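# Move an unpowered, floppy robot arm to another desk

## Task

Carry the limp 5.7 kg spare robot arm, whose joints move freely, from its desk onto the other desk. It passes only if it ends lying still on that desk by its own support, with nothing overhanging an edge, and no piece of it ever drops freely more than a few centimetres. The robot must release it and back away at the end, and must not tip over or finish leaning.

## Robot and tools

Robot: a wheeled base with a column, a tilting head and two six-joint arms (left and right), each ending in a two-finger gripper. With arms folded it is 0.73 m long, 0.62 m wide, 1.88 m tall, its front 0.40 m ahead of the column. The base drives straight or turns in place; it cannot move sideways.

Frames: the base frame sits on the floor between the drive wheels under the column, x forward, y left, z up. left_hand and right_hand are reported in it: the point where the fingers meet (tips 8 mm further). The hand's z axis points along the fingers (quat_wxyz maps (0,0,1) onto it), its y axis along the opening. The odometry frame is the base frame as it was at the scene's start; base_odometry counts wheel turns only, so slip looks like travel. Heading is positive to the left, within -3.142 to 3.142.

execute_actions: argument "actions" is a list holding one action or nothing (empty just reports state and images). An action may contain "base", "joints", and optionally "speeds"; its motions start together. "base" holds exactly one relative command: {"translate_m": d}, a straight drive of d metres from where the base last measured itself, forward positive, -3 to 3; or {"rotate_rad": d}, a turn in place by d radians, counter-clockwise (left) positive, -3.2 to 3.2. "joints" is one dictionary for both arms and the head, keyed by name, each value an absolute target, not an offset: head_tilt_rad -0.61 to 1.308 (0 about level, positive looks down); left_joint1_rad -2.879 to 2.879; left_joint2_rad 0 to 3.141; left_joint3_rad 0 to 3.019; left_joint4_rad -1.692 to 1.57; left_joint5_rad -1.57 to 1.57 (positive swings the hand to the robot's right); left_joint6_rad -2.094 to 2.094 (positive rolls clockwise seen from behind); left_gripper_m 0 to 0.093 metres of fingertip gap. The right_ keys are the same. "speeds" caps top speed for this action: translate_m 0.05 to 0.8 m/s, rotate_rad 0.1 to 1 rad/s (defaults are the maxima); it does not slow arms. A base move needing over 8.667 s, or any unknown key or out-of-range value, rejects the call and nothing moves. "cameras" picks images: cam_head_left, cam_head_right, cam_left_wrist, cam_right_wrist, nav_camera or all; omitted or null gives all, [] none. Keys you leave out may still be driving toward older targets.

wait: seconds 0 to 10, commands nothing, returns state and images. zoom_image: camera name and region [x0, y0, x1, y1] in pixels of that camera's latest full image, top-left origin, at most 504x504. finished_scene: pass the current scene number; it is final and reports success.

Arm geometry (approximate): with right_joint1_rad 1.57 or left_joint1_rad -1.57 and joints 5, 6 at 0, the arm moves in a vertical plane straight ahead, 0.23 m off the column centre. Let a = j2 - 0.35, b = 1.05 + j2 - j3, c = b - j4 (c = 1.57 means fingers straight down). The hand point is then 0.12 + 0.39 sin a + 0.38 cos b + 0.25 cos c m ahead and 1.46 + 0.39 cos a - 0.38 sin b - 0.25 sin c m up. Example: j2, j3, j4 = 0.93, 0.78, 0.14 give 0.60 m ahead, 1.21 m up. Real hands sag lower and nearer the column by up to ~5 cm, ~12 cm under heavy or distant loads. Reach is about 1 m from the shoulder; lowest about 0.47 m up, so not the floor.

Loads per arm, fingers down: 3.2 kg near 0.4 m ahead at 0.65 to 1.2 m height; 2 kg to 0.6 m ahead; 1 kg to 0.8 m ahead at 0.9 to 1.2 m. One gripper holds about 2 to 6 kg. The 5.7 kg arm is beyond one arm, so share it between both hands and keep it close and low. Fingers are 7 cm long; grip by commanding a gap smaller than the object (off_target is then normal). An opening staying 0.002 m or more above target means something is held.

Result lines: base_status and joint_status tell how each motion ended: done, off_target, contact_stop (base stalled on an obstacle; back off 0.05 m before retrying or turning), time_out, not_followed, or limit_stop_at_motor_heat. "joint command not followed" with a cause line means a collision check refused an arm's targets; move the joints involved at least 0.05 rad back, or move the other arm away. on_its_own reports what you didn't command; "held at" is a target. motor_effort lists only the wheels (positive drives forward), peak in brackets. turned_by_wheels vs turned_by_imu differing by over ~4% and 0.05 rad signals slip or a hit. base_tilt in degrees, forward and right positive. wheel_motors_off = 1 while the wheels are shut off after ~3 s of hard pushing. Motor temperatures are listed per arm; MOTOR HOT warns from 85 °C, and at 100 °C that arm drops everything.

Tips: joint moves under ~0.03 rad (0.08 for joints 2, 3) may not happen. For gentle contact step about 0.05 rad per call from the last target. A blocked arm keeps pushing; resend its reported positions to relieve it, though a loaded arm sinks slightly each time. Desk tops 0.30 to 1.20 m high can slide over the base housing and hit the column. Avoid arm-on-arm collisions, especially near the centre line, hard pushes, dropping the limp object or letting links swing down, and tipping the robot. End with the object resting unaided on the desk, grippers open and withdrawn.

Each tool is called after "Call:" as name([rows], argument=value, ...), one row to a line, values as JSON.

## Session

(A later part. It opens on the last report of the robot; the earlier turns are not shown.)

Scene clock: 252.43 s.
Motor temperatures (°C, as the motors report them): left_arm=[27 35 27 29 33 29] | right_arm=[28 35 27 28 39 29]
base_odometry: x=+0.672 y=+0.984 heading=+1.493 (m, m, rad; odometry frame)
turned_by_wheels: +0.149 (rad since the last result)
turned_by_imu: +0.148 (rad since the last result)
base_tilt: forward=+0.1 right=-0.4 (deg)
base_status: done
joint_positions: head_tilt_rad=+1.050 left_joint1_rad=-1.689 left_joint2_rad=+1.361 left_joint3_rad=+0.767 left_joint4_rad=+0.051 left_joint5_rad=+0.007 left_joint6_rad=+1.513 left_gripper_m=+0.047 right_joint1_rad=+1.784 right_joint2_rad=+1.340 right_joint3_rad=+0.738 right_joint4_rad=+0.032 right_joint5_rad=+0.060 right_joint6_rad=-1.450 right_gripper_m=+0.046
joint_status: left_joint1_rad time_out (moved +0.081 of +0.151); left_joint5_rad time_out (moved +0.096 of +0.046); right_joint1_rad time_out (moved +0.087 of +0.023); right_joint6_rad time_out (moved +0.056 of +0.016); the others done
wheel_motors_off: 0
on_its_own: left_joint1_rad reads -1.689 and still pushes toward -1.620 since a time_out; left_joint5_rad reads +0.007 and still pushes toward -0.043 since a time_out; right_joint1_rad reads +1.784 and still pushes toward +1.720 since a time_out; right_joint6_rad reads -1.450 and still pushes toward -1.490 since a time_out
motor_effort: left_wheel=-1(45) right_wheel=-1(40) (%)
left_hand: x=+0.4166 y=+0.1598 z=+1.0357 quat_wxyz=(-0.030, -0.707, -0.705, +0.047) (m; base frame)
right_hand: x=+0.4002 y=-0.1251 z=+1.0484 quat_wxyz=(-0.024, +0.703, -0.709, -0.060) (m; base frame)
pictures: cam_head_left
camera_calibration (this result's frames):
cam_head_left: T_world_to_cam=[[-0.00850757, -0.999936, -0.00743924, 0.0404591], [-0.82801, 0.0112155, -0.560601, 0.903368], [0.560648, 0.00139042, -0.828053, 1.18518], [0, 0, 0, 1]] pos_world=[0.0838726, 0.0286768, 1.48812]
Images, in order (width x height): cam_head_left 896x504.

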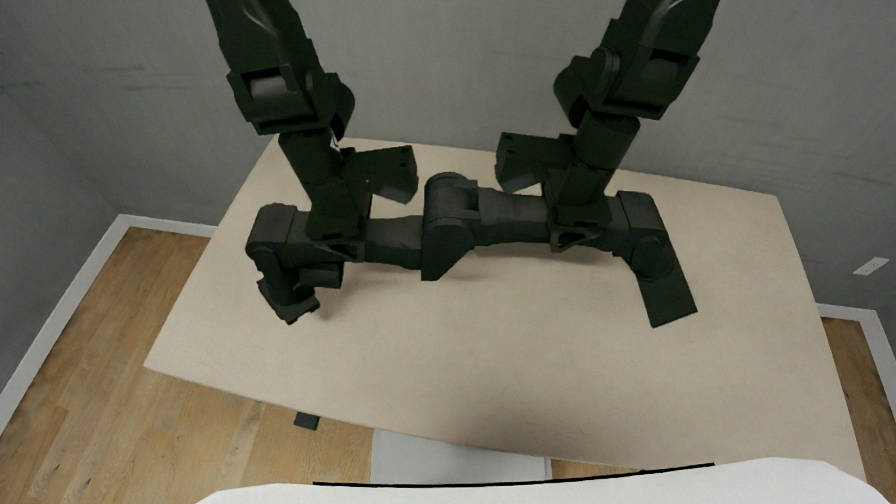

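Call:
execute_actions([
  {"joints":{"left_joint1_rad":-1.66,"left_joint5_rad":0.0,"right_joint1_rad":1.76,"right_joint6_rad":-1.45,"left_joint6_rad":1.515,"left_joint2_rad":1.35,"left_joint3_rad":0.80,"left_joint4_rad":0.05,"right_joint2_rad":1.35,"right_joint3_rad":0.79,"right_joint4_rad":0.06}},
], cameras=["cam_head_left"])

Call:
execute_actions([
  {"joints":{"left_joint2_rad":1.46,"left_joint3_rad":0.88,"left_joint4_rad":0.08,"right_joint2_rad":1.46,"right_joint3_rad":0.87,"right_joint4_rad":0.09}},
], cameras=["cam_head_left"])

Scene clock: 259.10 s.
Motor temperatures (°C, as the motors report them): left_arm=[27 35 27 29 34 29] | right_arm=[28 35 27 28 38 29]
base_odometry: x=+0.672 y=+0.984 heading=+1.493 (m, m, rad; odometry frame)
turned_by_wheels: +0.000 (rad since the last result)
turned_by_imu: +0.000 (rad since the last result)
base_tilt: forward=+0.1 right=-0.3 (deg)
base_status: not commanded
joint_positions: head_tilt_rad=+1.050 left_joint1_rad=-1.681 left_joint2_rad=+1.456 left_joint3_rad=+0.832 left_joint4_rad=+0.072 left_joint5_rad=+0.010 left_joint6_rad=+1.515 left_gripper_m=+0.047 right_joint1_rad=+1.781 right_joint2_rad=+1.434 right_joint3_rad=+0.801 right_joint4_rad=+0.053 right_joint5_rad=+0.067 right_joint6_rad=-1.449 right_gripper_m=+0.046
joint_status: all done
wheel_motors_off: 0
motor_effort: left_wheel=-3(4) right_wheel=+2(2) (%)
left_hand: x=+0.4214 y=+0.1606 z=+1.0046 quat_wxyz=(-0.026, -0.706, -0.706, +0.048) (m; base frame)
right_hand: x=+0.4042 y=-0.1218 z=+1.0184 quat_wxyz=(-0.017, +0.702, -0.709, -0.059) (m; base frame)
pictures: cam_head_left
camera_calibration (this result's frames):
cam_head_left: T_world_to_cam=[[-0.00850757, -0.999936, -0.00743924, 0.0404591], [-0.82801, 0.0112155, -0.560601, 0.903368], [0.560648, 0.00139042, -0.828053, 1.18518], [0, 0, 0, 1]] pos_world=[0.0838726, 0.0286768, 1.48812]
Images, in order (width x height): cam_head_left 896x504.

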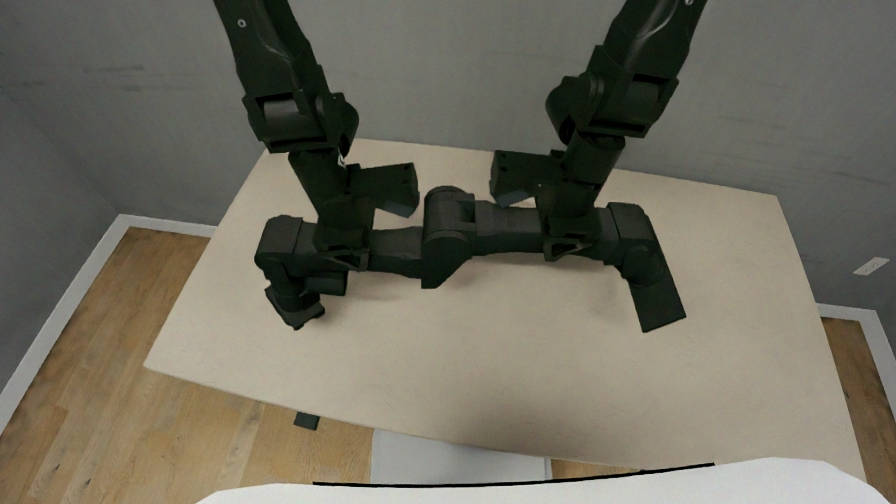

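Scene clock: 260.03 s.
Motor temperatures (°C, as the motors report them): left_arm=[27 35 27 29 34 29] | right_arm=[28 35 27 28 38 29]
base_odometry: x=+0.672 y=+0.984 heading=+1.493 (m, m, rad; odometry frame)
turned_by_wheels: +0.000 (rad since the last result)
turned_by_imu: +0.000 (rad since the last result)
base_tilt: forward=+0.2 right=-0.4 (deg)
base_status: not commanded
joint_positions: head_tilt_rad=+1.050 left_joint1_rad=-1.672 left_joint2_rad=+1.571 left_joint3_rad=+0.919 left_joint4_rad=+0.104 left_joint5_rad=+0.008 left_joint6_rad=+1.518 left_gripper_m=+0.047 right_joint1_rad=+1.771 right_joint2_rad=+1.545 right_joint3_rad=+0.883 right_joint4_rad=+0.085 right_joint5_rad=+0.069 right_joint6_rad=-1.457 right_gripper_m=+0.046
joint_status: all done
wheel_motors_off: 0
motor_effort: left_wheel=-3(4) right_wheel=+3(3) (%)
left_hand: x=+0.4290 y=+0.1623 z=+0.9648 quat_wxyz=(-0.023, -0.706, -0.707, +0.043) (m; base frame)
right_hand: x=+0.4114 y=-0.1203 z=+0.9806 quat_wxyz=(-0.015, +0.703, -0.709, -0.055) (m; base frame)
pictures: cam_head_left
camera_calibration (this result's frames):
cam_head_left: T_world_to_cam=[[-0.00850757, -0.999936, -0.00743924, 0.0404591], [-0.82801, 0.0112155, -0.560601, 0.903368], [0.560648, 0.00139042, -0.828053, 1.18518], [0, 0, 0, 1]] pos_world=[0.0838726, 0.0286768, 1.48812]
Images, in order (width x height): cam_head_left 896x504.

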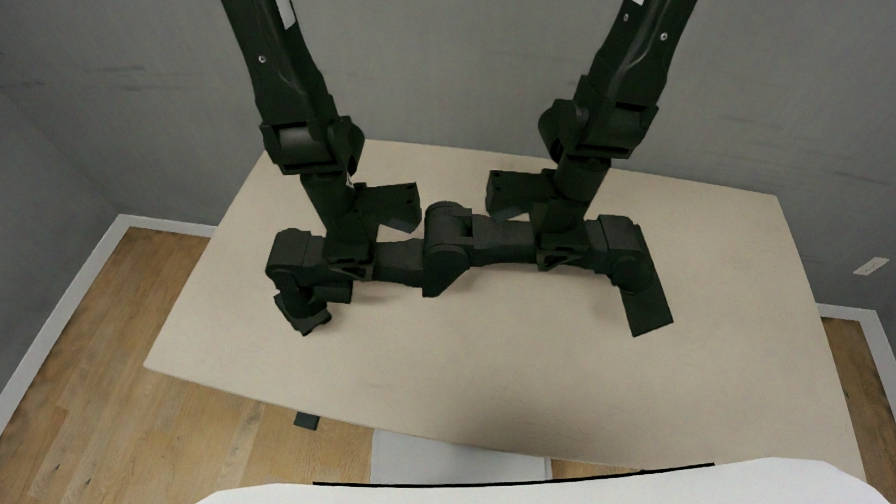

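Call:
execute_actions([
  {"joints":{"left_joint2_rad":1.52,"left_joint3_rad":0.925,"left_joint4_rad":0.095,"right_joint2_rad":1.52,"right_joint3_rad":0.915,"right_joint4_rad":0.105}},
], cameras=["cam_head_left"])

Call:
zoom_image(camera="cam_head_left", region=[230, 200, 480, 380])

Scene clock: 264.20 s.
Motor temperatures (°C, as the motors report them): left_arm=[27 35 27 29 33 28] | right_arm=[28 35 27 28 37 29]
base_odometry: x=+0.672 y=+0.984 heading=+1.493 (m, m, rad; odometry frame)
turned_by_wheels: +0.000 (rad since the last result)
turned_by_imu: +0.000 (rad since the last result)
base_tilt: forward=+0.2 right=-0.4 (deg)
base_status: not commanded
joint_positions: head_tilt_rad=+1.050 left_joint1_rad=-1.671 left_joint2_rad=+1.595 left_joint3_rad=+0.947 left_joint4_rad=+0.104 left_joint5_rad=-0.007 left_joint6_rad=+1.518 left_gripper_m=+0.047 right_joint1_rad=+1.765 right_joint2_rad=+1.598 right_joint3_rad=+0.928 right_joint4_rad=+0.098 right_joint5_rad=+0.065 right_joint6_rad=-1.459 right_gripper_m=+0.046
joint_status: all done
wheel_motors_off: 0
motor_effort: left_wheel=-4(4) right_wheel=+3(4) (%)
left_hand: x=+0.4354 y=+0.1642 z=+0.9558 quat_wxyz=(-0.020, -0.706, -0.707, +0.035) (m; base frame)
right_hand: x=+0.4171 y=-0.1192 z=+0.9618 quat_wxyz=(-0.017, +0.703, -0.709, -0.053) (m; base frame)
pictures: cam_head_left
camera_calibration (this result's frames):
cam_head_left: T_world_to_cam=[[-0.0085076, -0.999936, -0.00743921, 0.040459], [-0.828012, 0.0112155, -0.560598, 0.903364], [0.560645, 0.00139042, -0.828055, 1.18518], [0, 0, 0, 1]] pos_world=[0.0838725, 0.0286768, 1.48812]
Images, in order (width x height): cam_head_left 896x504.

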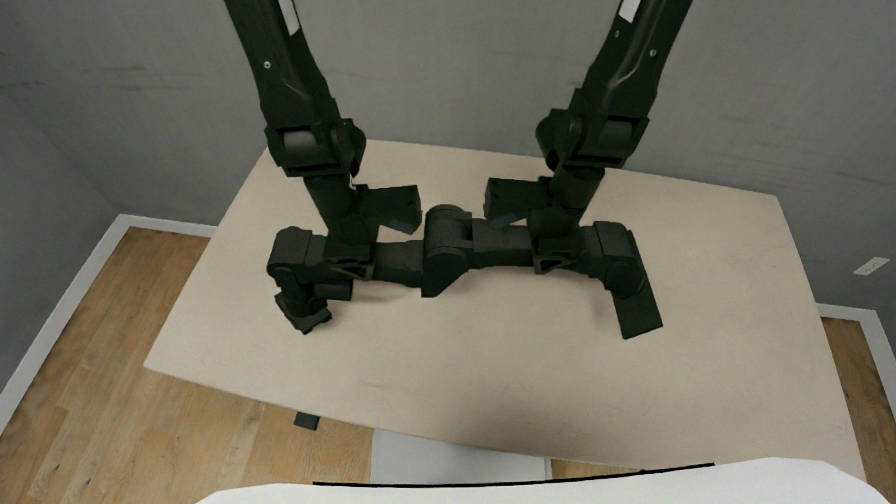

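Region (230, 200, 480, 380) of cam_head_left's 896x504 image, scaled by 2.016, with more detail than that image has; it fills the top 363 rows of this view, and the rest is white.

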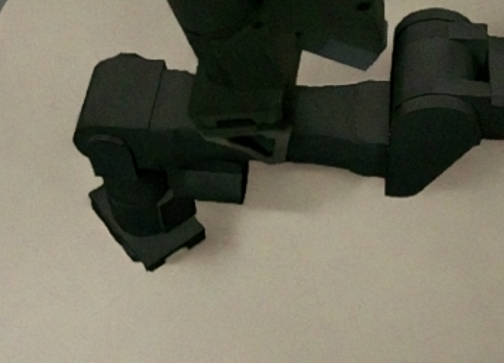

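Call:
execute_actions([
  {"base":{"rotate_rad":-0.15},"speeds":{"rotate_rad":0.1}},
], cameras=["cam_head_left"])

Call:
zoom_image(camera="cam_head_left", region=[200, 200, 450, 380])

Scene clock: 269.40 s.
Motor temperatures (°C, as the motors report them): left_arm=[27 35 27 29 32 28] | right_arm=[28 36 27 28 36 29]
base_odometry: x=+0.672 y=+0.984 heading=+1.344 (m, m, rad; odometry frame)
turned_by_wheels: -0.149 (rad since the last result)
turned_by_imu: -0.149 (rad since the last result)
base_tilt: forward=+0.1 right=-0.4 (deg)
base_status: done
joint_positions: head_tilt_rad=+1.050 left_joint1_rad=-1.669 left_joint2_rad=+1.603 left_joint3_rad=+0.949 left_joint4_rad=+0.105 left_joint5_rad=-0.001 left_joint6_rad=+1.516 left_gripper_m=+0.047 right_joint1_rad=+1.767 right_joint2_rad=+1.600 right_joint3_rad=+0.928 right_joint4_rad=+0.098 right_joint5_rad=+0.070 right_joint6_rad=-1.461 right_gripper_m=+0.046
joint_status: not commanded
wheel_motors_off: 0
motor_effort: left_wheel=+1(36) right_wheel=+0(27) (%)
left_hand: x=+0.4326 y=+0.1645 z=+0.9532 quat_wxyz=(-0.020, -0.705, -0.708, +0.039) (m; base frame)
right_hand: x=+0.4159 y=-0.1190 z=+0.9613 quat_wxyz=(-0.015, +0.704, -0.708, -0.052) (m; base frame)
pictures: cam_head_left
camera_calibration (this result's frames):
cam_head_left: T_world_to_cam=[[-0.0085076, -0.999936, -0.00743921, 0.040459], [-0.828012, 0.0112155, -0.560598, 0.903364], [0.560645, 0.00139042, -0.828055, 1.18518], [0, 0, 0, 1]] pos_world=[0.0838725, 0.0286768, 1.48812]
Images, in order (width x height): cam_head_left 896x504.

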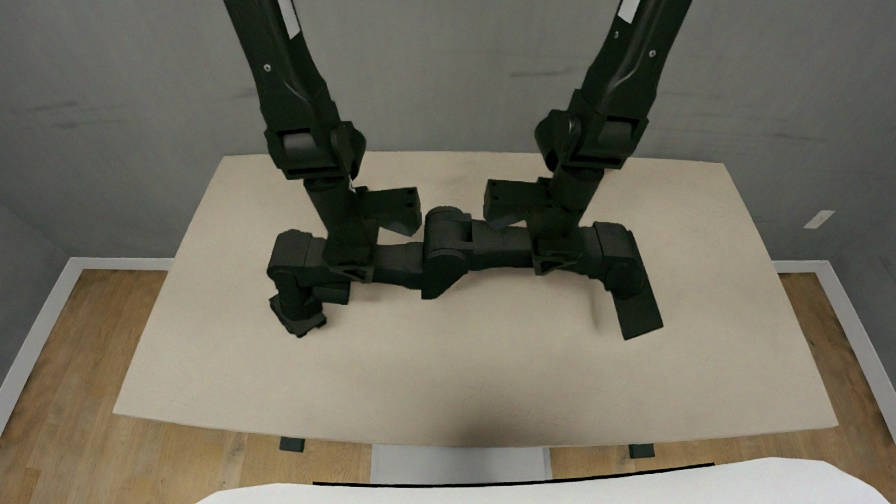

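Region (200, 200, 450, 380) of cam_head_left's 896x504 image, scaled by 2.016, with more detail than that image has; it fills the top 363 rows of this view, and the rest is white.

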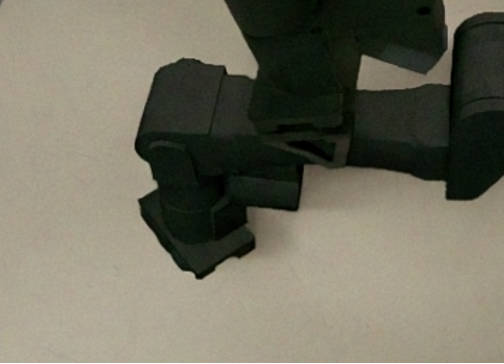

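Call:
execute_actions([
  {"joints":{"left_joint1_rad":-1.76,"left_joint5_rad":-0.09,"left_joint6_rad":1.47,"right_joint1_rad":1.66,"right_joint5_rad":-0.02,"right_joint6_rad":-1.505,"left_joint2_rad":1.57,"left_joint3_rad":0.96,"left_joint4_rad":0.11,"right_joint2_rad":1.57,"right_joint3_rad":0.95,"right_joint4_rad":0.12}},
], cameras=["cam_head_left"])

Call:
zoom_image(camera="cam_head_left", region=[200, 200, 450, 380])

Scene clock: 275.73 s.
Motor temperatures (°C, as the motors report them): left_arm=[27 35 27 29 32 28] | right_arm=[28 36 27 28 35 29]
base_odometry: x=+0.672 y=+0.984 heading=+1.344 (m, m, rad; odometry frame)
turned_by_wheels: +0.000 (rad since the last result)
turned_by_imu: +0.000 (rad since the last result)
base_tilt: forward=+0.1 right=-0.4 (deg)
base_status: not commanded
joint_positions: head_tilt_rad=+1.050 left_joint1_rad=-1.757 left_joint2_rad=+1.661 left_joint3_rad=+0.993 left_joint4_rad=+0.119 left_joint5_rad=-0.094 left_joint6_rad=+1.462 left_gripper_m=+0.047 right_joint1_rad=+1.665 right_joint2_rad=+1.656 right_joint3_rad=+0.961 right_joint4_rad=+0.115 right_joint5_rad=-0.039 right_joint6_rad=-1.522 right_gripper_m=+0.046
joint_status: all done
wheel_motors_off: 0
motor_effort: left_wheel=+4(7) right_wheel=-4(5) (%)
left_hand: x=+0.4314 y=+0.1232 z=+0.9377 quat_wxyz=(-0.015, -0.702, -0.711, +0.031) (m; base frame)
right_hand: x=+0.4153 y=-0.1601 z=+0.9367 quat_wxyz=(-0.021, +0.706, -0.705, -0.063) (m; base frame)
pictures: cam_head_left
camera_calibration (this result's frames):
cam_head_left: T_world_to_cam=[[-0.0085076, -0.999936, -0.00743921, 0.040459], [-0.828012, 0.0112155, -0.560598, 0.903363], [0.560645, 0.00139042, -0.828055, 1.18518], [0, 0, 0, 1]] pos_world=[0.0838724, 0.0286768, 1.48812]
Images, in order (width x height): cam_head_left 896x504.

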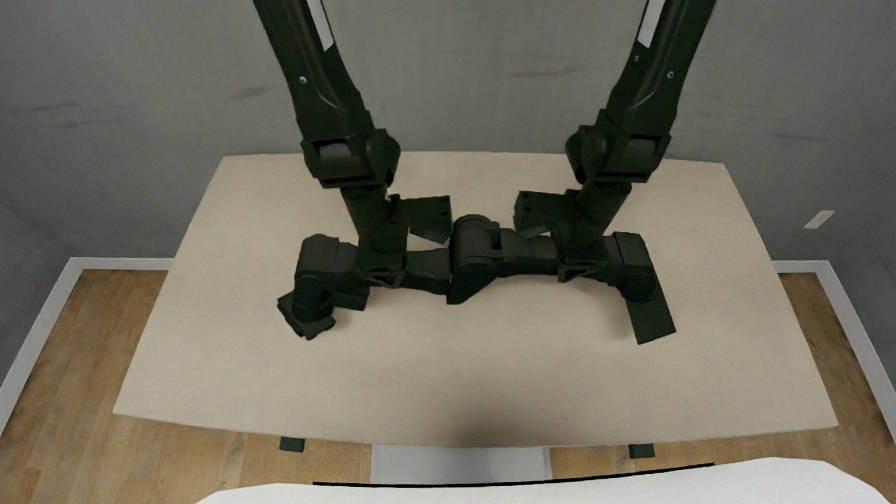

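Region (200, 200, 450, 380) of cam_head_left's 896x504 image, scaled by 2.016, with more detail than that image has; it fills the top 363 rows of this view, and the rest is white.

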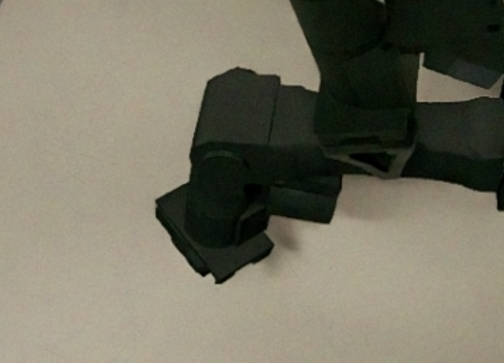

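Call:
execute_actions([
  {"joints":{"left_joint1_rad":-1.82,"left_joint5_rad":-0.145,"left_joint6_rad":1.44,"right_joint1_rad":1.60,"right_joint5_rad":-0.07,"right_joint6_rad":-1.535,"left_joint2_rad":1.64,"left_joint3_rad":1.01,"left_joint4_rad":0.12,"right_joint2_rad":1.64,"right_joint3_rad":1.0,"right_joint4_rad":0.13}},
], cameras=["cam_head_left"])

Scene clock: 281.20 s.
Motor temperatures (°C, as the motors report them): left_arm=[27 35 27 29 32 28] | right_arm=[28 36 27 28 35 29]
base_odometry: x=+0.672 y=+0.984 heading=+1.344 (m, m, rad; odometry frame)
turned_by_wheels: +0.000 (rad since the last result)
turned_by_imu: +0.000 (rad since the last result)
base_tilt: forward=+0.2 right=-0.4 (deg)
base_status: not commanded
joint_positions: head_tilt_rad=+1.050 left_joint1_rad=-1.800 left_joint2_rad=+1.711 left_joint3_rad=+1.044 left_joint4_rad=+0.128 left_joint5_rad=-0.148 left_joint6_rad=+1.436 left_gripper_m=+0.047 right_joint1_rad=+1.613 right_joint2_rad=+1.719 right_joint3_rad=+1.015 right_joint4_rad=+0.128 right_joint5_rad=-0.092 right_joint6_rad=-1.554 right_gripper_m=+0.046
joint_status: all done
wheel_motors_off: 0
motor_effort: left_wheel=+4(7) right_wheel=-4(5) (%)
left_hand: x=+0.4364 y=+0.1012 z=+0.9226 quat_wxyz=(-0.014, -0.701, -0.713, +0.021) (m; base frame)
right_hand: x=+0.4195 y=-0.1824 z=+0.9124 quat_wxyz=(-0.026, +0.706, -0.704, -0.064) (m; base frame)
pictures: cam_head_left
camera_calibration (this result's frames):
cam_head_left: T_world_to_cam=[[-0.0085076, -0.999936, -0.00743921, 0.040459], [-0.828012, 0.0112155, -0.560598, 0.903364], [0.560645, 0.00139042, -0.828055, 1.18518], [0, 0, 0, 1]] pos_world=[0.0838724, 0.0286768, 1.48812]
Images, in order (width x height): cam_head_left 896x504.

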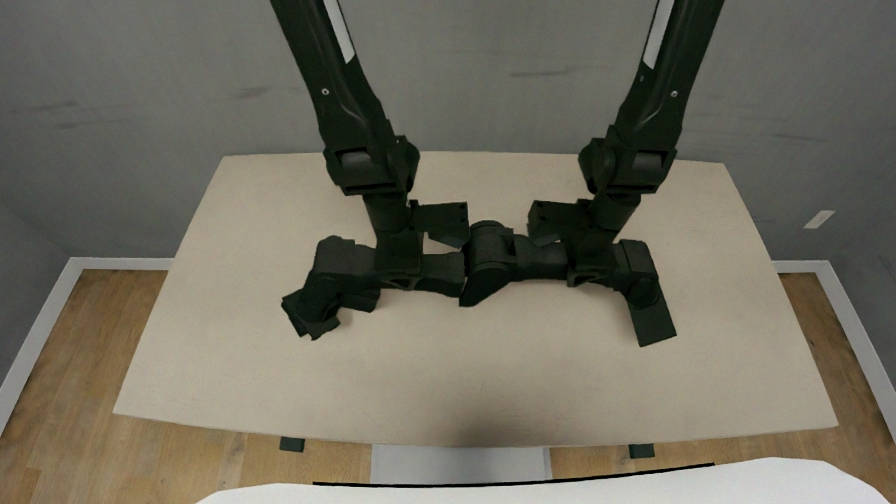

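Call:
execute_actions([
  {"base":{"rotate_rad":-0.08},"speeds":{"rotate_rad":0.1},"joints":{"left_joint2_rad":1.72,"left_joint3_rad":1.07,"left_joint4_rad":0.135,"right_joint2_rad":1.72,"right_joint3_rad":1.06,"right_joint4_rad":0.145}},
], cameras=["cam_head_left"])

Scene clock: 285.50 s.
Motor temperatures (°C, as the motors report them): left_arm=[27 35 27 29 31 28] | right_arm=[28 36 27 28 35 29]
base_odometry: x=+0.672 y=+0.984 heading=+1.266 (m, m, rad; odometry frame)
turned_by_wheels: -0.079 (rad since the last result)
turned_by_imu: -0.078 (rad since the last result)
base_tilt: forward=+0.1 right=-0.4 (deg)
base_status: done
joint_positions: head_tilt_rad=+1.050 left_joint1_rad=-1.800 left_joint2_rad=+1.799 left_joint3_rad=+1.109 left_joint4_rad=+0.144 left_joint5_rad=-0.150 left_joint6_rad=+1.433 left_gripper_m=+0.047 right_joint1_rad=+1.607 right_joint2_rad=+1.803 right_joint3_rad=+1.077 right_joint4_rad=+0.146 right_joint5_rad=-0.081 right_joint6_rad=-1.560 right_gripper_m=+0.046
joint_status: all done
wheel_motors_off: 0
motor_effort: left_wheel=+0(39) right_wheel=-1(38) (%)
left_hand: x=+0.4312 y=+0.0958 z=+0.8913 quat_wxyz=(-0.010, -0.700, -0.714, +0.022) (m; base frame)
right_hand: x=+0.4152 y=-0.1874 z=+0.8818 quat_wxyz=(-0.019, +0.708, -0.704, -0.060) (m; base frame)
pictures: cam_head_left
camera_calibration (this result's frames):
cam_head_left: T_world_to_cam=[[-0.0085076, -0.999936, -0.00743921, 0.040459], [-0.828012, 0.0112155, -0.560598, 0.903364], [0.560645, 0.00139042, -0.828055, 1.18518], [0, 0, 0, 1]] pos_world=[0.0838725, 0.0286768, 1.48812]
Images, in order (width x height): cam_head_left 896x504.

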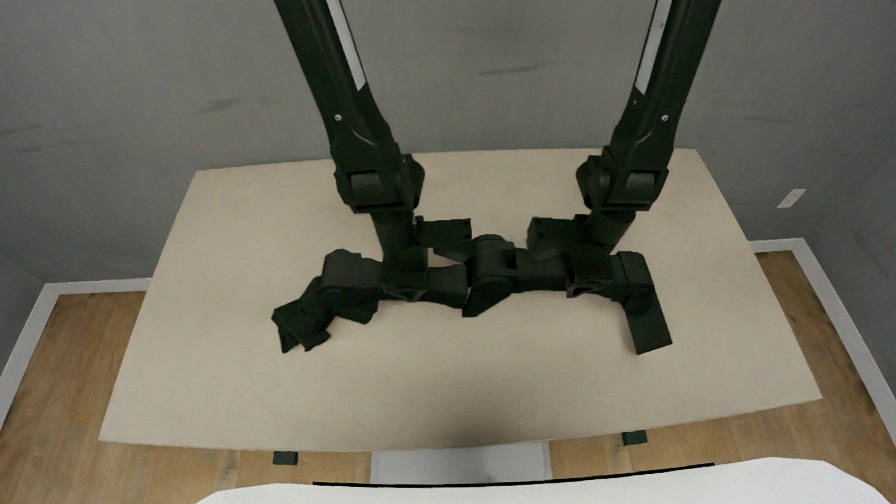

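Call:
execute_actions([
  {"joints":{"left_joint2_rad":1.81,"left_joint3_rad":1.14,"left_joint4_rad":0.15,"right_joint2_rad":1.81,"right_joint3_rad":1.13,"right_joint4_rad":0.16}},
], cameras=["cam_head_left"])

Call:
zoom_image(camera="cam_head_left", region=[250, 220, 750, 400])

Scene clock: 289.67 s.
Motor temperatures (°C, as the motors report them): left_arm=[27 35 27 29 31 28] | right_arm=[28 36 27 28 34 29]
base_odometry: x=+0.672 y=+0.984 heading=+1.266 (m, m, rad; odometry frame)
turned_by_wheels: +0.000 (rad since the last result)
turned_by_imu: +0.000 (rad since the last result)
base_tilt: forward=+0.0 right=-0.4 (deg)
base_status: not commanded
joint_positions: head_tilt_rad=+1.050 left_joint1_rad=-1.799 left_joint2_rad=+1.861 left_joint3_rad=+1.165 left_joint4_rad=+0.154 left_joint5_rad=-0.154 left_joint6_rad=+1.435 left_gripper_m=+0.047 right_joint1_rad=+1.601 right_joint2_rad=+1.892 right_joint3_rad=+1.155 right_joint4_rad=+0.161 right_joint5_rad=-0.080 right_joint6_rad=-1.563 right_gripper_m=+0.046
joint_status: all done
wheel_motors_off: 0
motor_effort: left_wheel=+3(3) right_wheel=-3(4) (%)
left_hand: x=+0.4321 y=+0.0925 z=+0.8681 quat_wxyz=(-0.011, -0.700, -0.714, +0.019) (m; base frame)
right_hand: x=+0.4139 y=-0.1910 z=+0.8481 quat_wxyz=(-0.018, +0.708, -0.704, -0.056) (m; base frame)
pictures: cam_head_left
camera_calibration (this result's frames):
cam_head_left: T_world_to_cam=[[-0.0085076, -0.999936, -0.00743921, 0.040459], [-0.828012, 0.0112155, -0.560598, 0.903364], [0.560645, 0.00139042, -0.828055, 1.18518], [0, 0, 0, 1]] pos_world=[0.0838724, 0.0286768, 1.48812]
Images, in order (width x height): cam_head_left 896x504.

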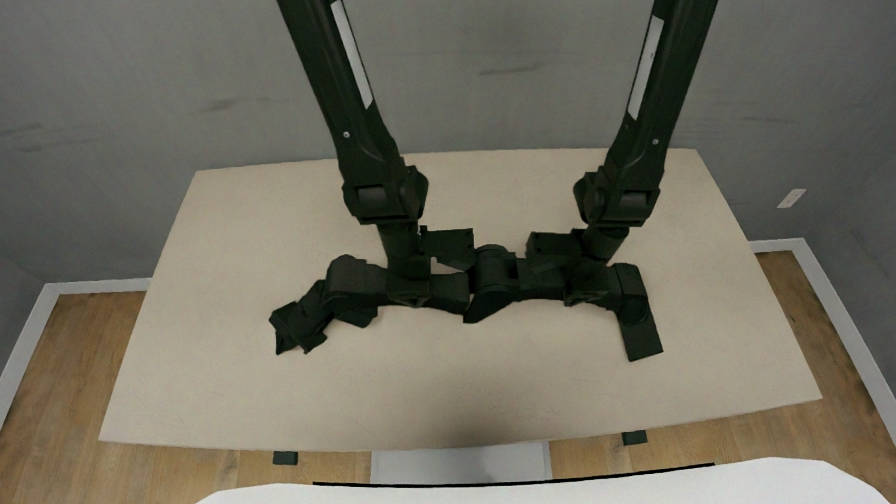

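Region (250, 220, 750, 400) of cam_head_left's 896x504 image, scaled by 1.008, with more detail than that image has; it fills the top 181 rows of this view, and the rest is white.

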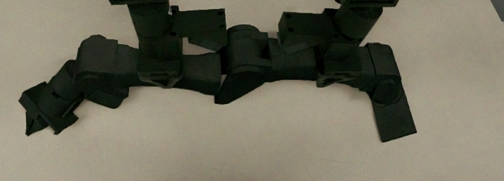

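Call:
execute_actions([
  {"joints":{"left_joint2_rad":1.9,"left_joint3_rad":1.21,"left_joint4_rad":0.16,"right_joint2_rad":1.9,"right_joint3_rad":1.2,"right_joint4_rad":0.17}},
], cameras=["cam_head_left"])

Call:
execute_actions([
  {"joints":{"left_joint2_rad":1.97,"left_joint3_rad":1.27,"left_joint4_rad":0.17,"right_joint2_rad":1.97,"right_joint3_rad":1.26,"right_joint4_rad":0.18}},
], cameras=["cam_head_left","cam_left_wrist","cam_right_wrist"])

Scene clock: 294.27 s.
Motor temperatures (°C, as the motors report them): left_arm=[27 35 27 29 31 28] | right_arm=[28 37 27 28 34 29]
base_odometry: x=+0.672 y=+0.984 heading=+1.266 (m, m, rad; odometry frame)
turned_by_wheels: +0.000 (rad since the last result)
turned_by_imu: +0.000 (rad since the last result)
base_tilt: forward=+0.1 right=-0.4 (deg)
base_status: not commanded
joint_positions: head_tilt_rad=+1.050 left_joint1_rad=-1.798 left_joint2_rad=+1.937 left_joint3_rad=+1.242 left_joint4_rad=+0.165 left_joint5_rad=-0.147 left_joint6_rad=+1.433 left_gripper_m=+0.047 right_joint1_rad=+1.598 right_joint2_rad=+1.923 right_joint3_rad=+1.193 right_joint4_rad=+0.164 right_joint5_rad=-0.050 right_joint6_rad=-1.569 right_gripper_m=+0.046
joint_status: all done
wheel_motors_off: 0
motor_effort: left_wheel=+4(5) right_wheel=-3(4) (%)
left_hand: x=+0.4354 y=+0.0857 z=+0.8394 quat_wxyz=(-0.017, -0.699, -0.715, +0.018) (m; base frame)
right_hand: x=+0.4196 y=-0.1974 z=+0.8351 quat_wxyz=(-0.011, +0.710, -0.703, -0.041) (m; base frame)
pictures: cam_head_left
camera_calibration (this result's frames):
cam_head_left: T_world_to_cam=[[-0.0085076, -0.999936, -0.00743921, 0.040459], [-0.828012, 0.0112155, -0.560597, 0.903363], [0.560645, 0.00139042, -0.828055, 1.18518], [0, 0, 0, 1]] pos_world=[0.0838724, 0.0286768, 1.48812]
Images, in order (width x height): cam_head_left 896x504.

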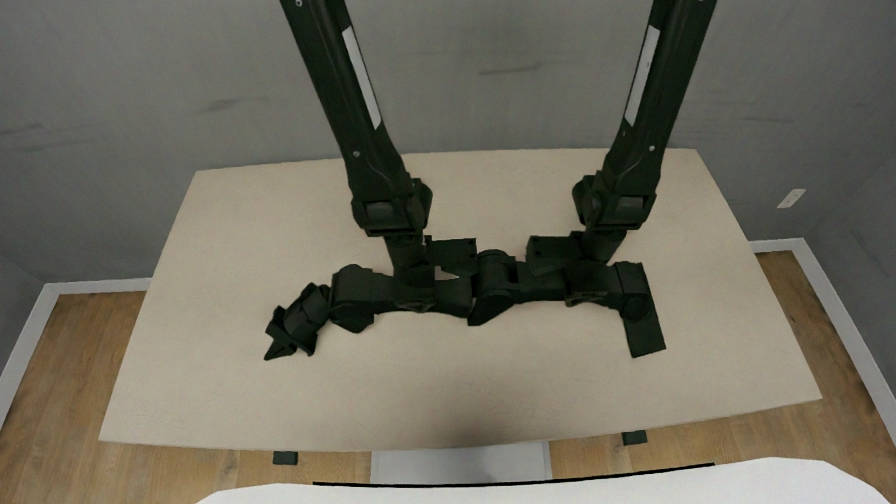

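Scene clock: 294.87 s.
Motor temperatures (°C, as the motors report them): left_arm=[27 35 27 29 31 28] | right_arm=[28 36 27 28 34 29]
base_odometry: x=+0.672 y=+0.984 heading=+1.266 (m, m, rad; odometry frame)
turned_by_wheels: +0.000 (rad since the last result)
turned_by_imu: +0.000 (rad since the last result)
base_tilt: forward=+0.2 right=-0.3 (deg)
base_status: not commanded
joint_positions: head_tilt_rad=+1.050 left_joint1_rad=-1.798 left_joint2_rad=+1.966 left_joint3_rad=+1.274 left_joint4_rad=+0.168 left_joint5_rad=-0.164 left_joint6_rad=+1.434 left_gripper_m=+0.047 right_joint1_rad=+1.596 right_joint2_rad=+1.943 right_joint3_rad=+1.217 right_joint4_rad=+0.164 right_joint5_rad=-0.047 right_joint6_rad=-1.569 right_gripper_m=+0.046
joint_status: all done
wheel_motors_off: 0
motor_effort: left_wheel=+4(4) right_wheel=-3(4) (%)
left_hand: x=+0.4376 y=+0.0864 z=+0.8281 quat_wxyz=(-0.014, -0.699, -0.715, +0.009) (m; base frame)
right_hand: x=+0.4217 y=-0.1990 z=+0.8268 quat_wxyz=(-0.011, +0.710, -0.703, -0.038) (m; base frame)
pictures: cam_head_left, cam_left_wrist, cam_right_wrist
camera_calibration (this result's frames):
cam_head_left: T_world_to_cam=[[-0.0085076, -0.999936, -0.00743921, 0.040459], [-0.828012, 0.0112155, -0.560598, 0.903363], [0.560645, 0.00139042, -0.828055, 1.18518], [0, 0, 0, 1]] pos_world=[0.0838724, 0.0286768, 1.48812]
cam_left_wrist: T_world_to_cam=[[-0.999736, -0.0201139, -0.0110827, 0.445873], [-0.0228695, 0.827983, 0.560287, -0.524136], [-0.00209325, 0.560393, -0.828224, 0.760945], [0, 0, 0, 1]] pos_world=[0.435361, 0.0165156, 0.928841]
cam_right_wrist: T_world_to_cam=[[0.999151, 0.0119544, -0.0394307, -0.383956], [0.0312259, -0.844053, 0.53535, -0.623262], [-0.0268819, -0.536126, -0.84371, 0.723304], [0, 0, 0, 1]] pos_world=[0.422536, -0.133693, 0.928782]
Images, in order (width x height): cam_head_left 896x504, cam_left_wrist 616x616, cam_right_wrist 616x616.

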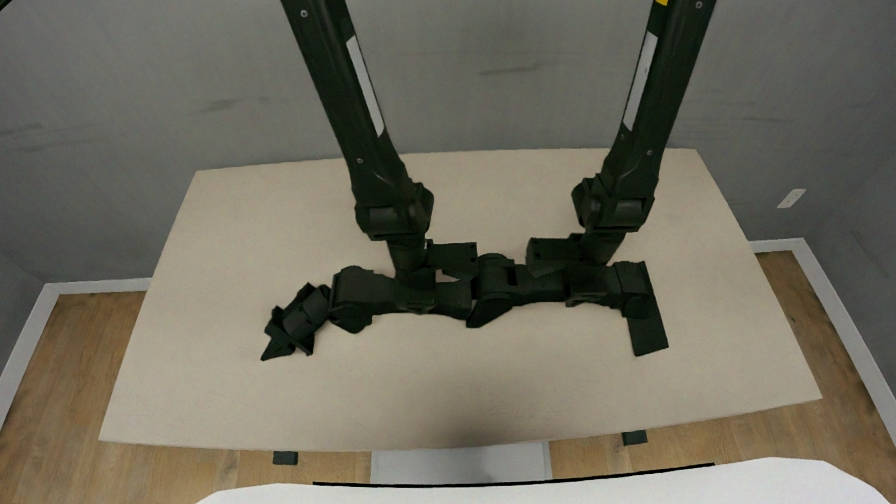

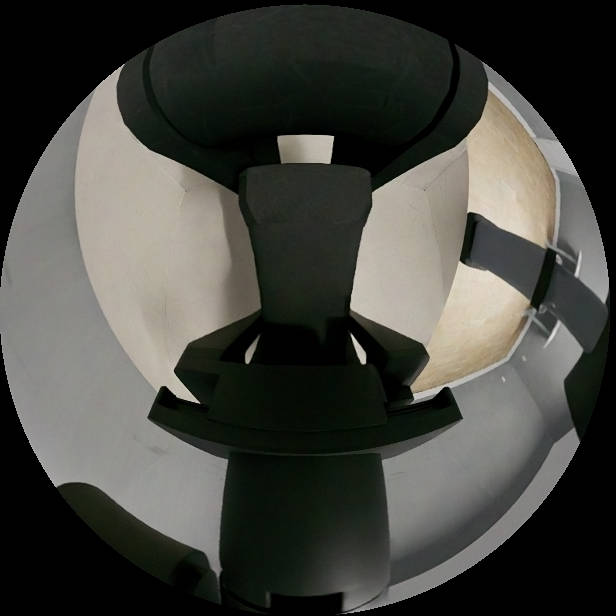

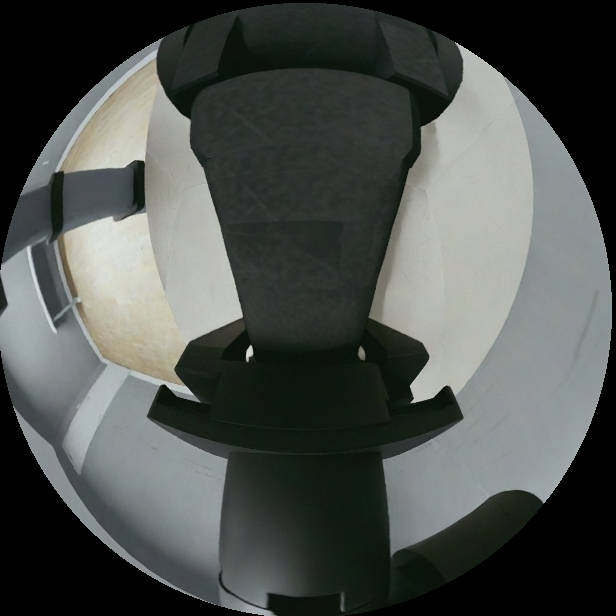

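Call:
execute_actions([
  {"joints":{"left_joint2_rad":2.04,"left_joint3_rad":1.34,"left_joint4_rad":0.17,"right_joint2_rad":2.04,"right_joint3_rad":1.32,"right_joint4_rad":0.2}},
], cameras=["cam_head_left"])

Call:
zoom_image(camera="cam_head_left", region=[250, 230, 700, 380])

Scene clock: 300.33 s.
Motor temperatures (°C, as the motors report them): left_arm=[27 34 27 29 31 28] | right_arm=[28 35 27 28 34 29]
base_odometry: x=+0.672 y=+0.984 heading=+1.266 (m, m, rad; odometry frame)
turned_by_wheels: +0.000 (rad since the last result)
turned_by_imu: +0.000 (rad since the last result)
base_tilt: forward=+0.1 right=-0.3 (deg)
base_status: not commanded
joint_positions: head_tilt_rad=+1.050 left_joint1_rad=-1.783 left_joint2_rad=+2.043 left_joint3_rad=+1.352 left_joint4_rad=+0.170 left_joint5_rad=-0.179 left_joint6_rad=+1.438 left_gripper_m=+0.047 right_joint1_rad=+1.594 right_joint2_rad=+2.038 right_joint3_rad=+1.311 right_joint4_rad=+0.178 right_joint5_rad=-0.059 right_joint6_rad=-1.577 right_gripper_m=+0.046
joint_status: all done
wheel_motors_off: 0
motor_effort: left_wheel=+5(6) right_wheel=-4(4) (%)
left_hand: x=+0.4370 y=+0.0943 z=+0.7975 quat_wxyz=(-0.006, -0.697, -0.717, -0.002) (m; base frame)
right_hand: x=+0.4219 y=-0.1982 z=+0.7904 quat_wxyz=(-0.019, +0.713, -0.700, -0.037) (m; base frame)
pictures: cam_head_left
camera_calibration (this result's frames):
cam_head_left: T_world_to_cam=[[-0.0085076, -0.999936, -0.00743921, 0.040459], [-0.828012, 0.0112155, -0.560597, 0.903363], [0.560645, 0.00139042, -0.828055, 1.18518], [0, 0, 0, 1]] pos_world=[0.0838724, 0.0286768, 1.48812]
Images, in order (width x height): cam_head_left 896x504.

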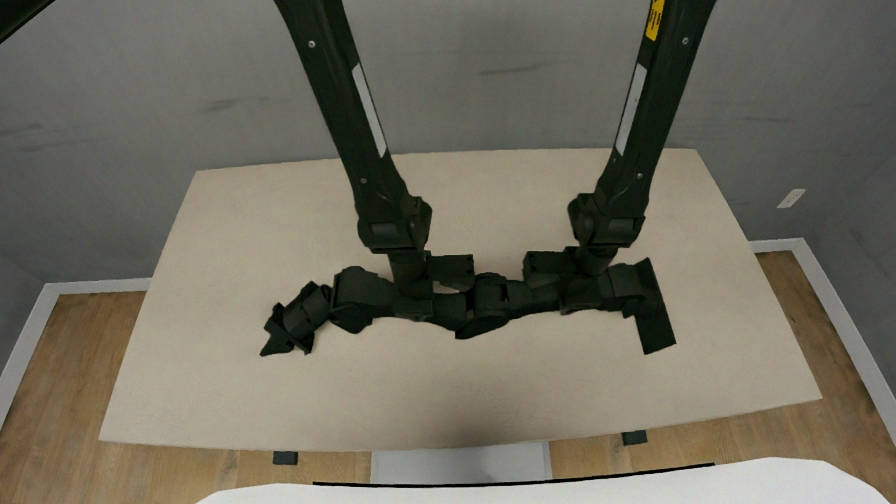

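Region (250, 230, 700, 380) of cam_head_left's 896x504 image, scaled by 1.120, with more detail than that image has.

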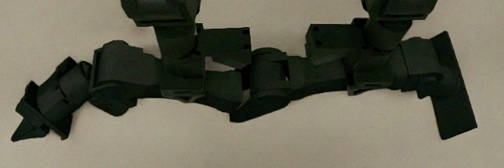

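Call:
execute_actions([
  {"joints":{"left_joint2_rad":2.065,"left_joint3_rad":1.365,"right_joint2_rad":2.065,"right_joint3_rad":1.34}},
], cameras=[])

Call:
execute_actions([
  {"joints":{"left_gripper_m":0.093,"right_gripper_m":0.093}},
], cameras=["cam_head_left","cam_left_wrist","cam_right_wrist"])

Scene clock: 304.03 s.
Motor temperatures (°C, as the motors report them): left_arm=[27 34 27 29 32 28] | right_arm=[28 35 27 28 34 29]
base_odometry: x=+0.672 y=+0.984 heading=+1.266 (m, m, rad; odometry frame)
turned_by_wheels: +0.000 (rad since the last result)
turned_by_imu: +0.000 (rad since the last result)
base_tilt: forward=+0.0 right=-0.3 (deg)
base_status: not commanded
joint_positions: head_tilt_rad=+1.050 left_joint1_rad=-1.783 left_joint2_rad=+2.055 left_joint3_rad=+1.365 left_joint4_rad=+0.170 left_joint5_rad=-0.179 left_joint6_rad=+1.439 left_gripper_m=+0.047 right_joint1_rad=+1.595 right_joint2_rad=+2.052 right_joint3_rad=+1.325 right_joint4_rad=+0.178 right_joint5_rad=-0.051 right_joint6_rad=-1.576 right_gripper_m=+0.046
joint_status: all done
wheel_motors_off: 0
motor_effort: left_wheel=+5(5) right_wheel=-4(5) (%)
left_hand: x=+0.4371 y=+0.0939 z=+0.7926 quat_wxyz=(-0.006, -0.697, -0.717, -0.002) (m; base frame)
right_hand: x=+0.4217 y=-0.1982 z=+0.7852 quat_wxyz=(-0.017, +0.713, -0.701, -0.034) (m; base frame)
pictures: none
No camera images: the call's "cameras" was empty. Leave "cameras" out to get every camera's image.

Scene clock: 304.83 s.
Motor temperatures (°C, as the motors report them): left_arm=[27 34 27 29 32 28] | right_arm=[28 35 27 28 34 29]
base_odometry: x=+0.672 y=+0.984 heading=+1.266 (m, m, rad; odometry frame)
turned_by_wheels: +0.000 (rad since the last result)
turned_by_imu: +0.000 (rad since the last result)
base_tilt: forward=+0.2 right=-0.4 (deg)
base_status: not commanded
joint_positions: head_tilt_rad=+1.050 left_joint1_rad=-1.812 left_joint2_rad=+2.055 left_joint3_rad=+1.365 left_joint4_rad=+0.170 left_joint5_rad=-0.147 left_joint6_rad=+1.439 left_gripper_m=+0.093 right_joint1_rad=+1.596 right_joint2_rad=+2.052 right_joint3_rad=+1.335 right_joint4_rad=+0.188 right_joint5_rad=-0.068 right_joint6_rad=-1.544 right_gripper_m=+0.093
joint_status: all done
wheel_motors_off: 0
motor_effort: left_wheel=+5(5) right_wheel=-4(4) (%)
left_hand: x=+0.4343 y=+0.0665 z=+0.7964 quat_wxyz=(-0.025, -0.703, -0.711, +0.019) (m; base frame)
right_hand: x=+0.4297 y=-0.1947 z=+0.7844 quat_wxyz=(-0.029, +0.701, -0.712, -0.035) (m; base frame)
pictures: cam_head_left, cam_left_wrist, cam_right_wrist
camera_calibration (this result's frames):
cam_head_left: T_world_to_cam=[[-0.0085076, -0.999936, -0.00743921, 0.040459], [-0.828012, 0.0112155, -0.560598, 0.903363], [0.560645, 0.00139042, -0.828055, 1.18518], [0, 0, 0, 1]] pos_world=[0.0838724, 0.0286768, 1.48812]
cam_left_wrist: T_world_to_cam=[[-0.999877, -0.00869952, -0.0130549, 0.442735], [-0.0143402, 0.844281, 0.535708, -0.47515], [0.00636157, 0.53583, -0.844302, 0.756661], [0, 0, 0, 1]] pos_world=[0.431054, -0.000429931, 0.899172]
cam_right_wrist: T_world_to_cam=[[0.999864, -0.0136242, -0.00928733, -0.422545], [-0.00683804, -0.855161, 0.518317, -0.56958], [-0.0150038, -0.518183, -0.855138, 0.69743], [0, 0, 0, 1]] pos_world=[0.429057, -0.131444, 0.887698]
Images, in order (width x height): cam_head_left 896x504, cam_left_wrist 616x616, cam_right_wrist 616x616.

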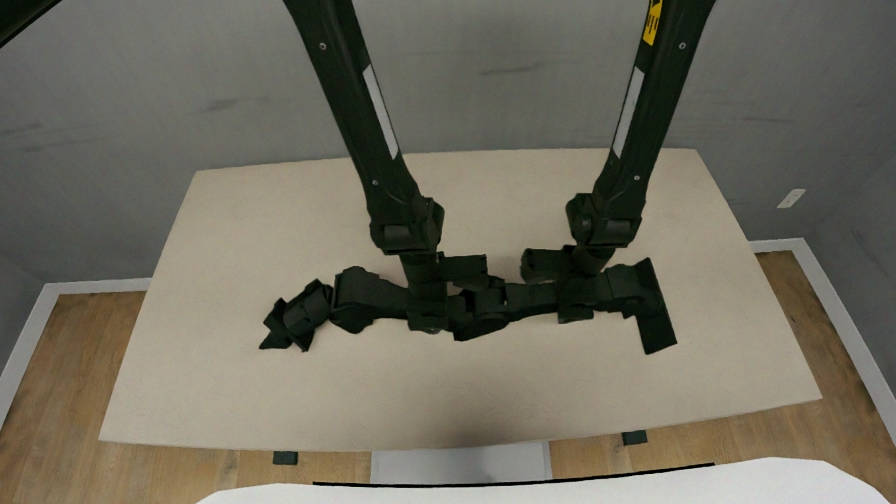

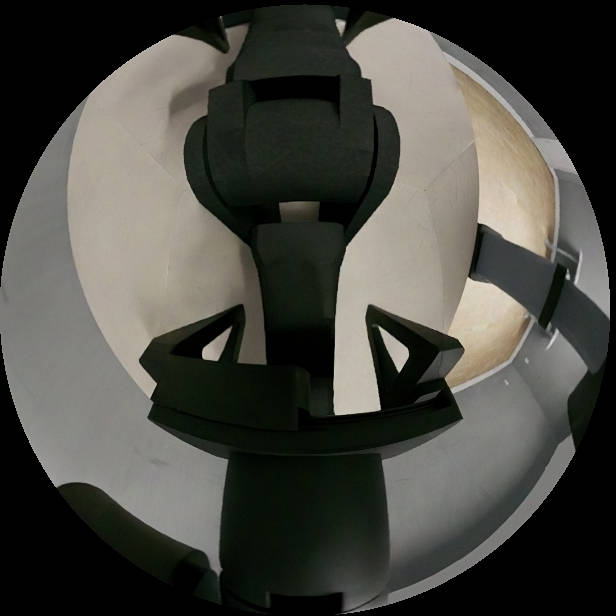

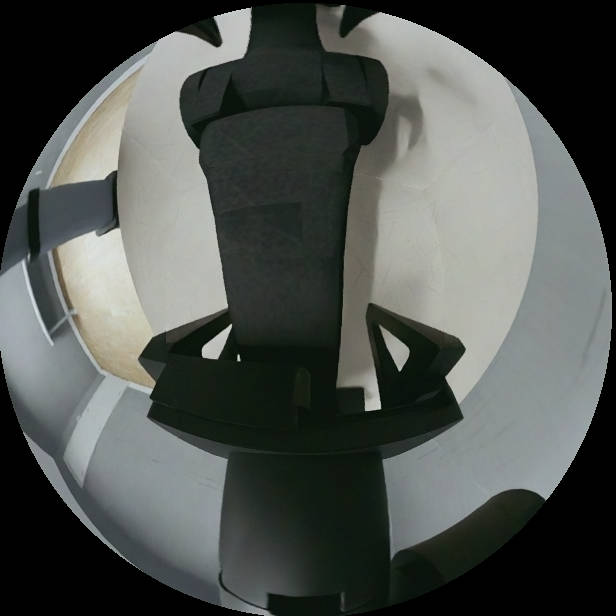

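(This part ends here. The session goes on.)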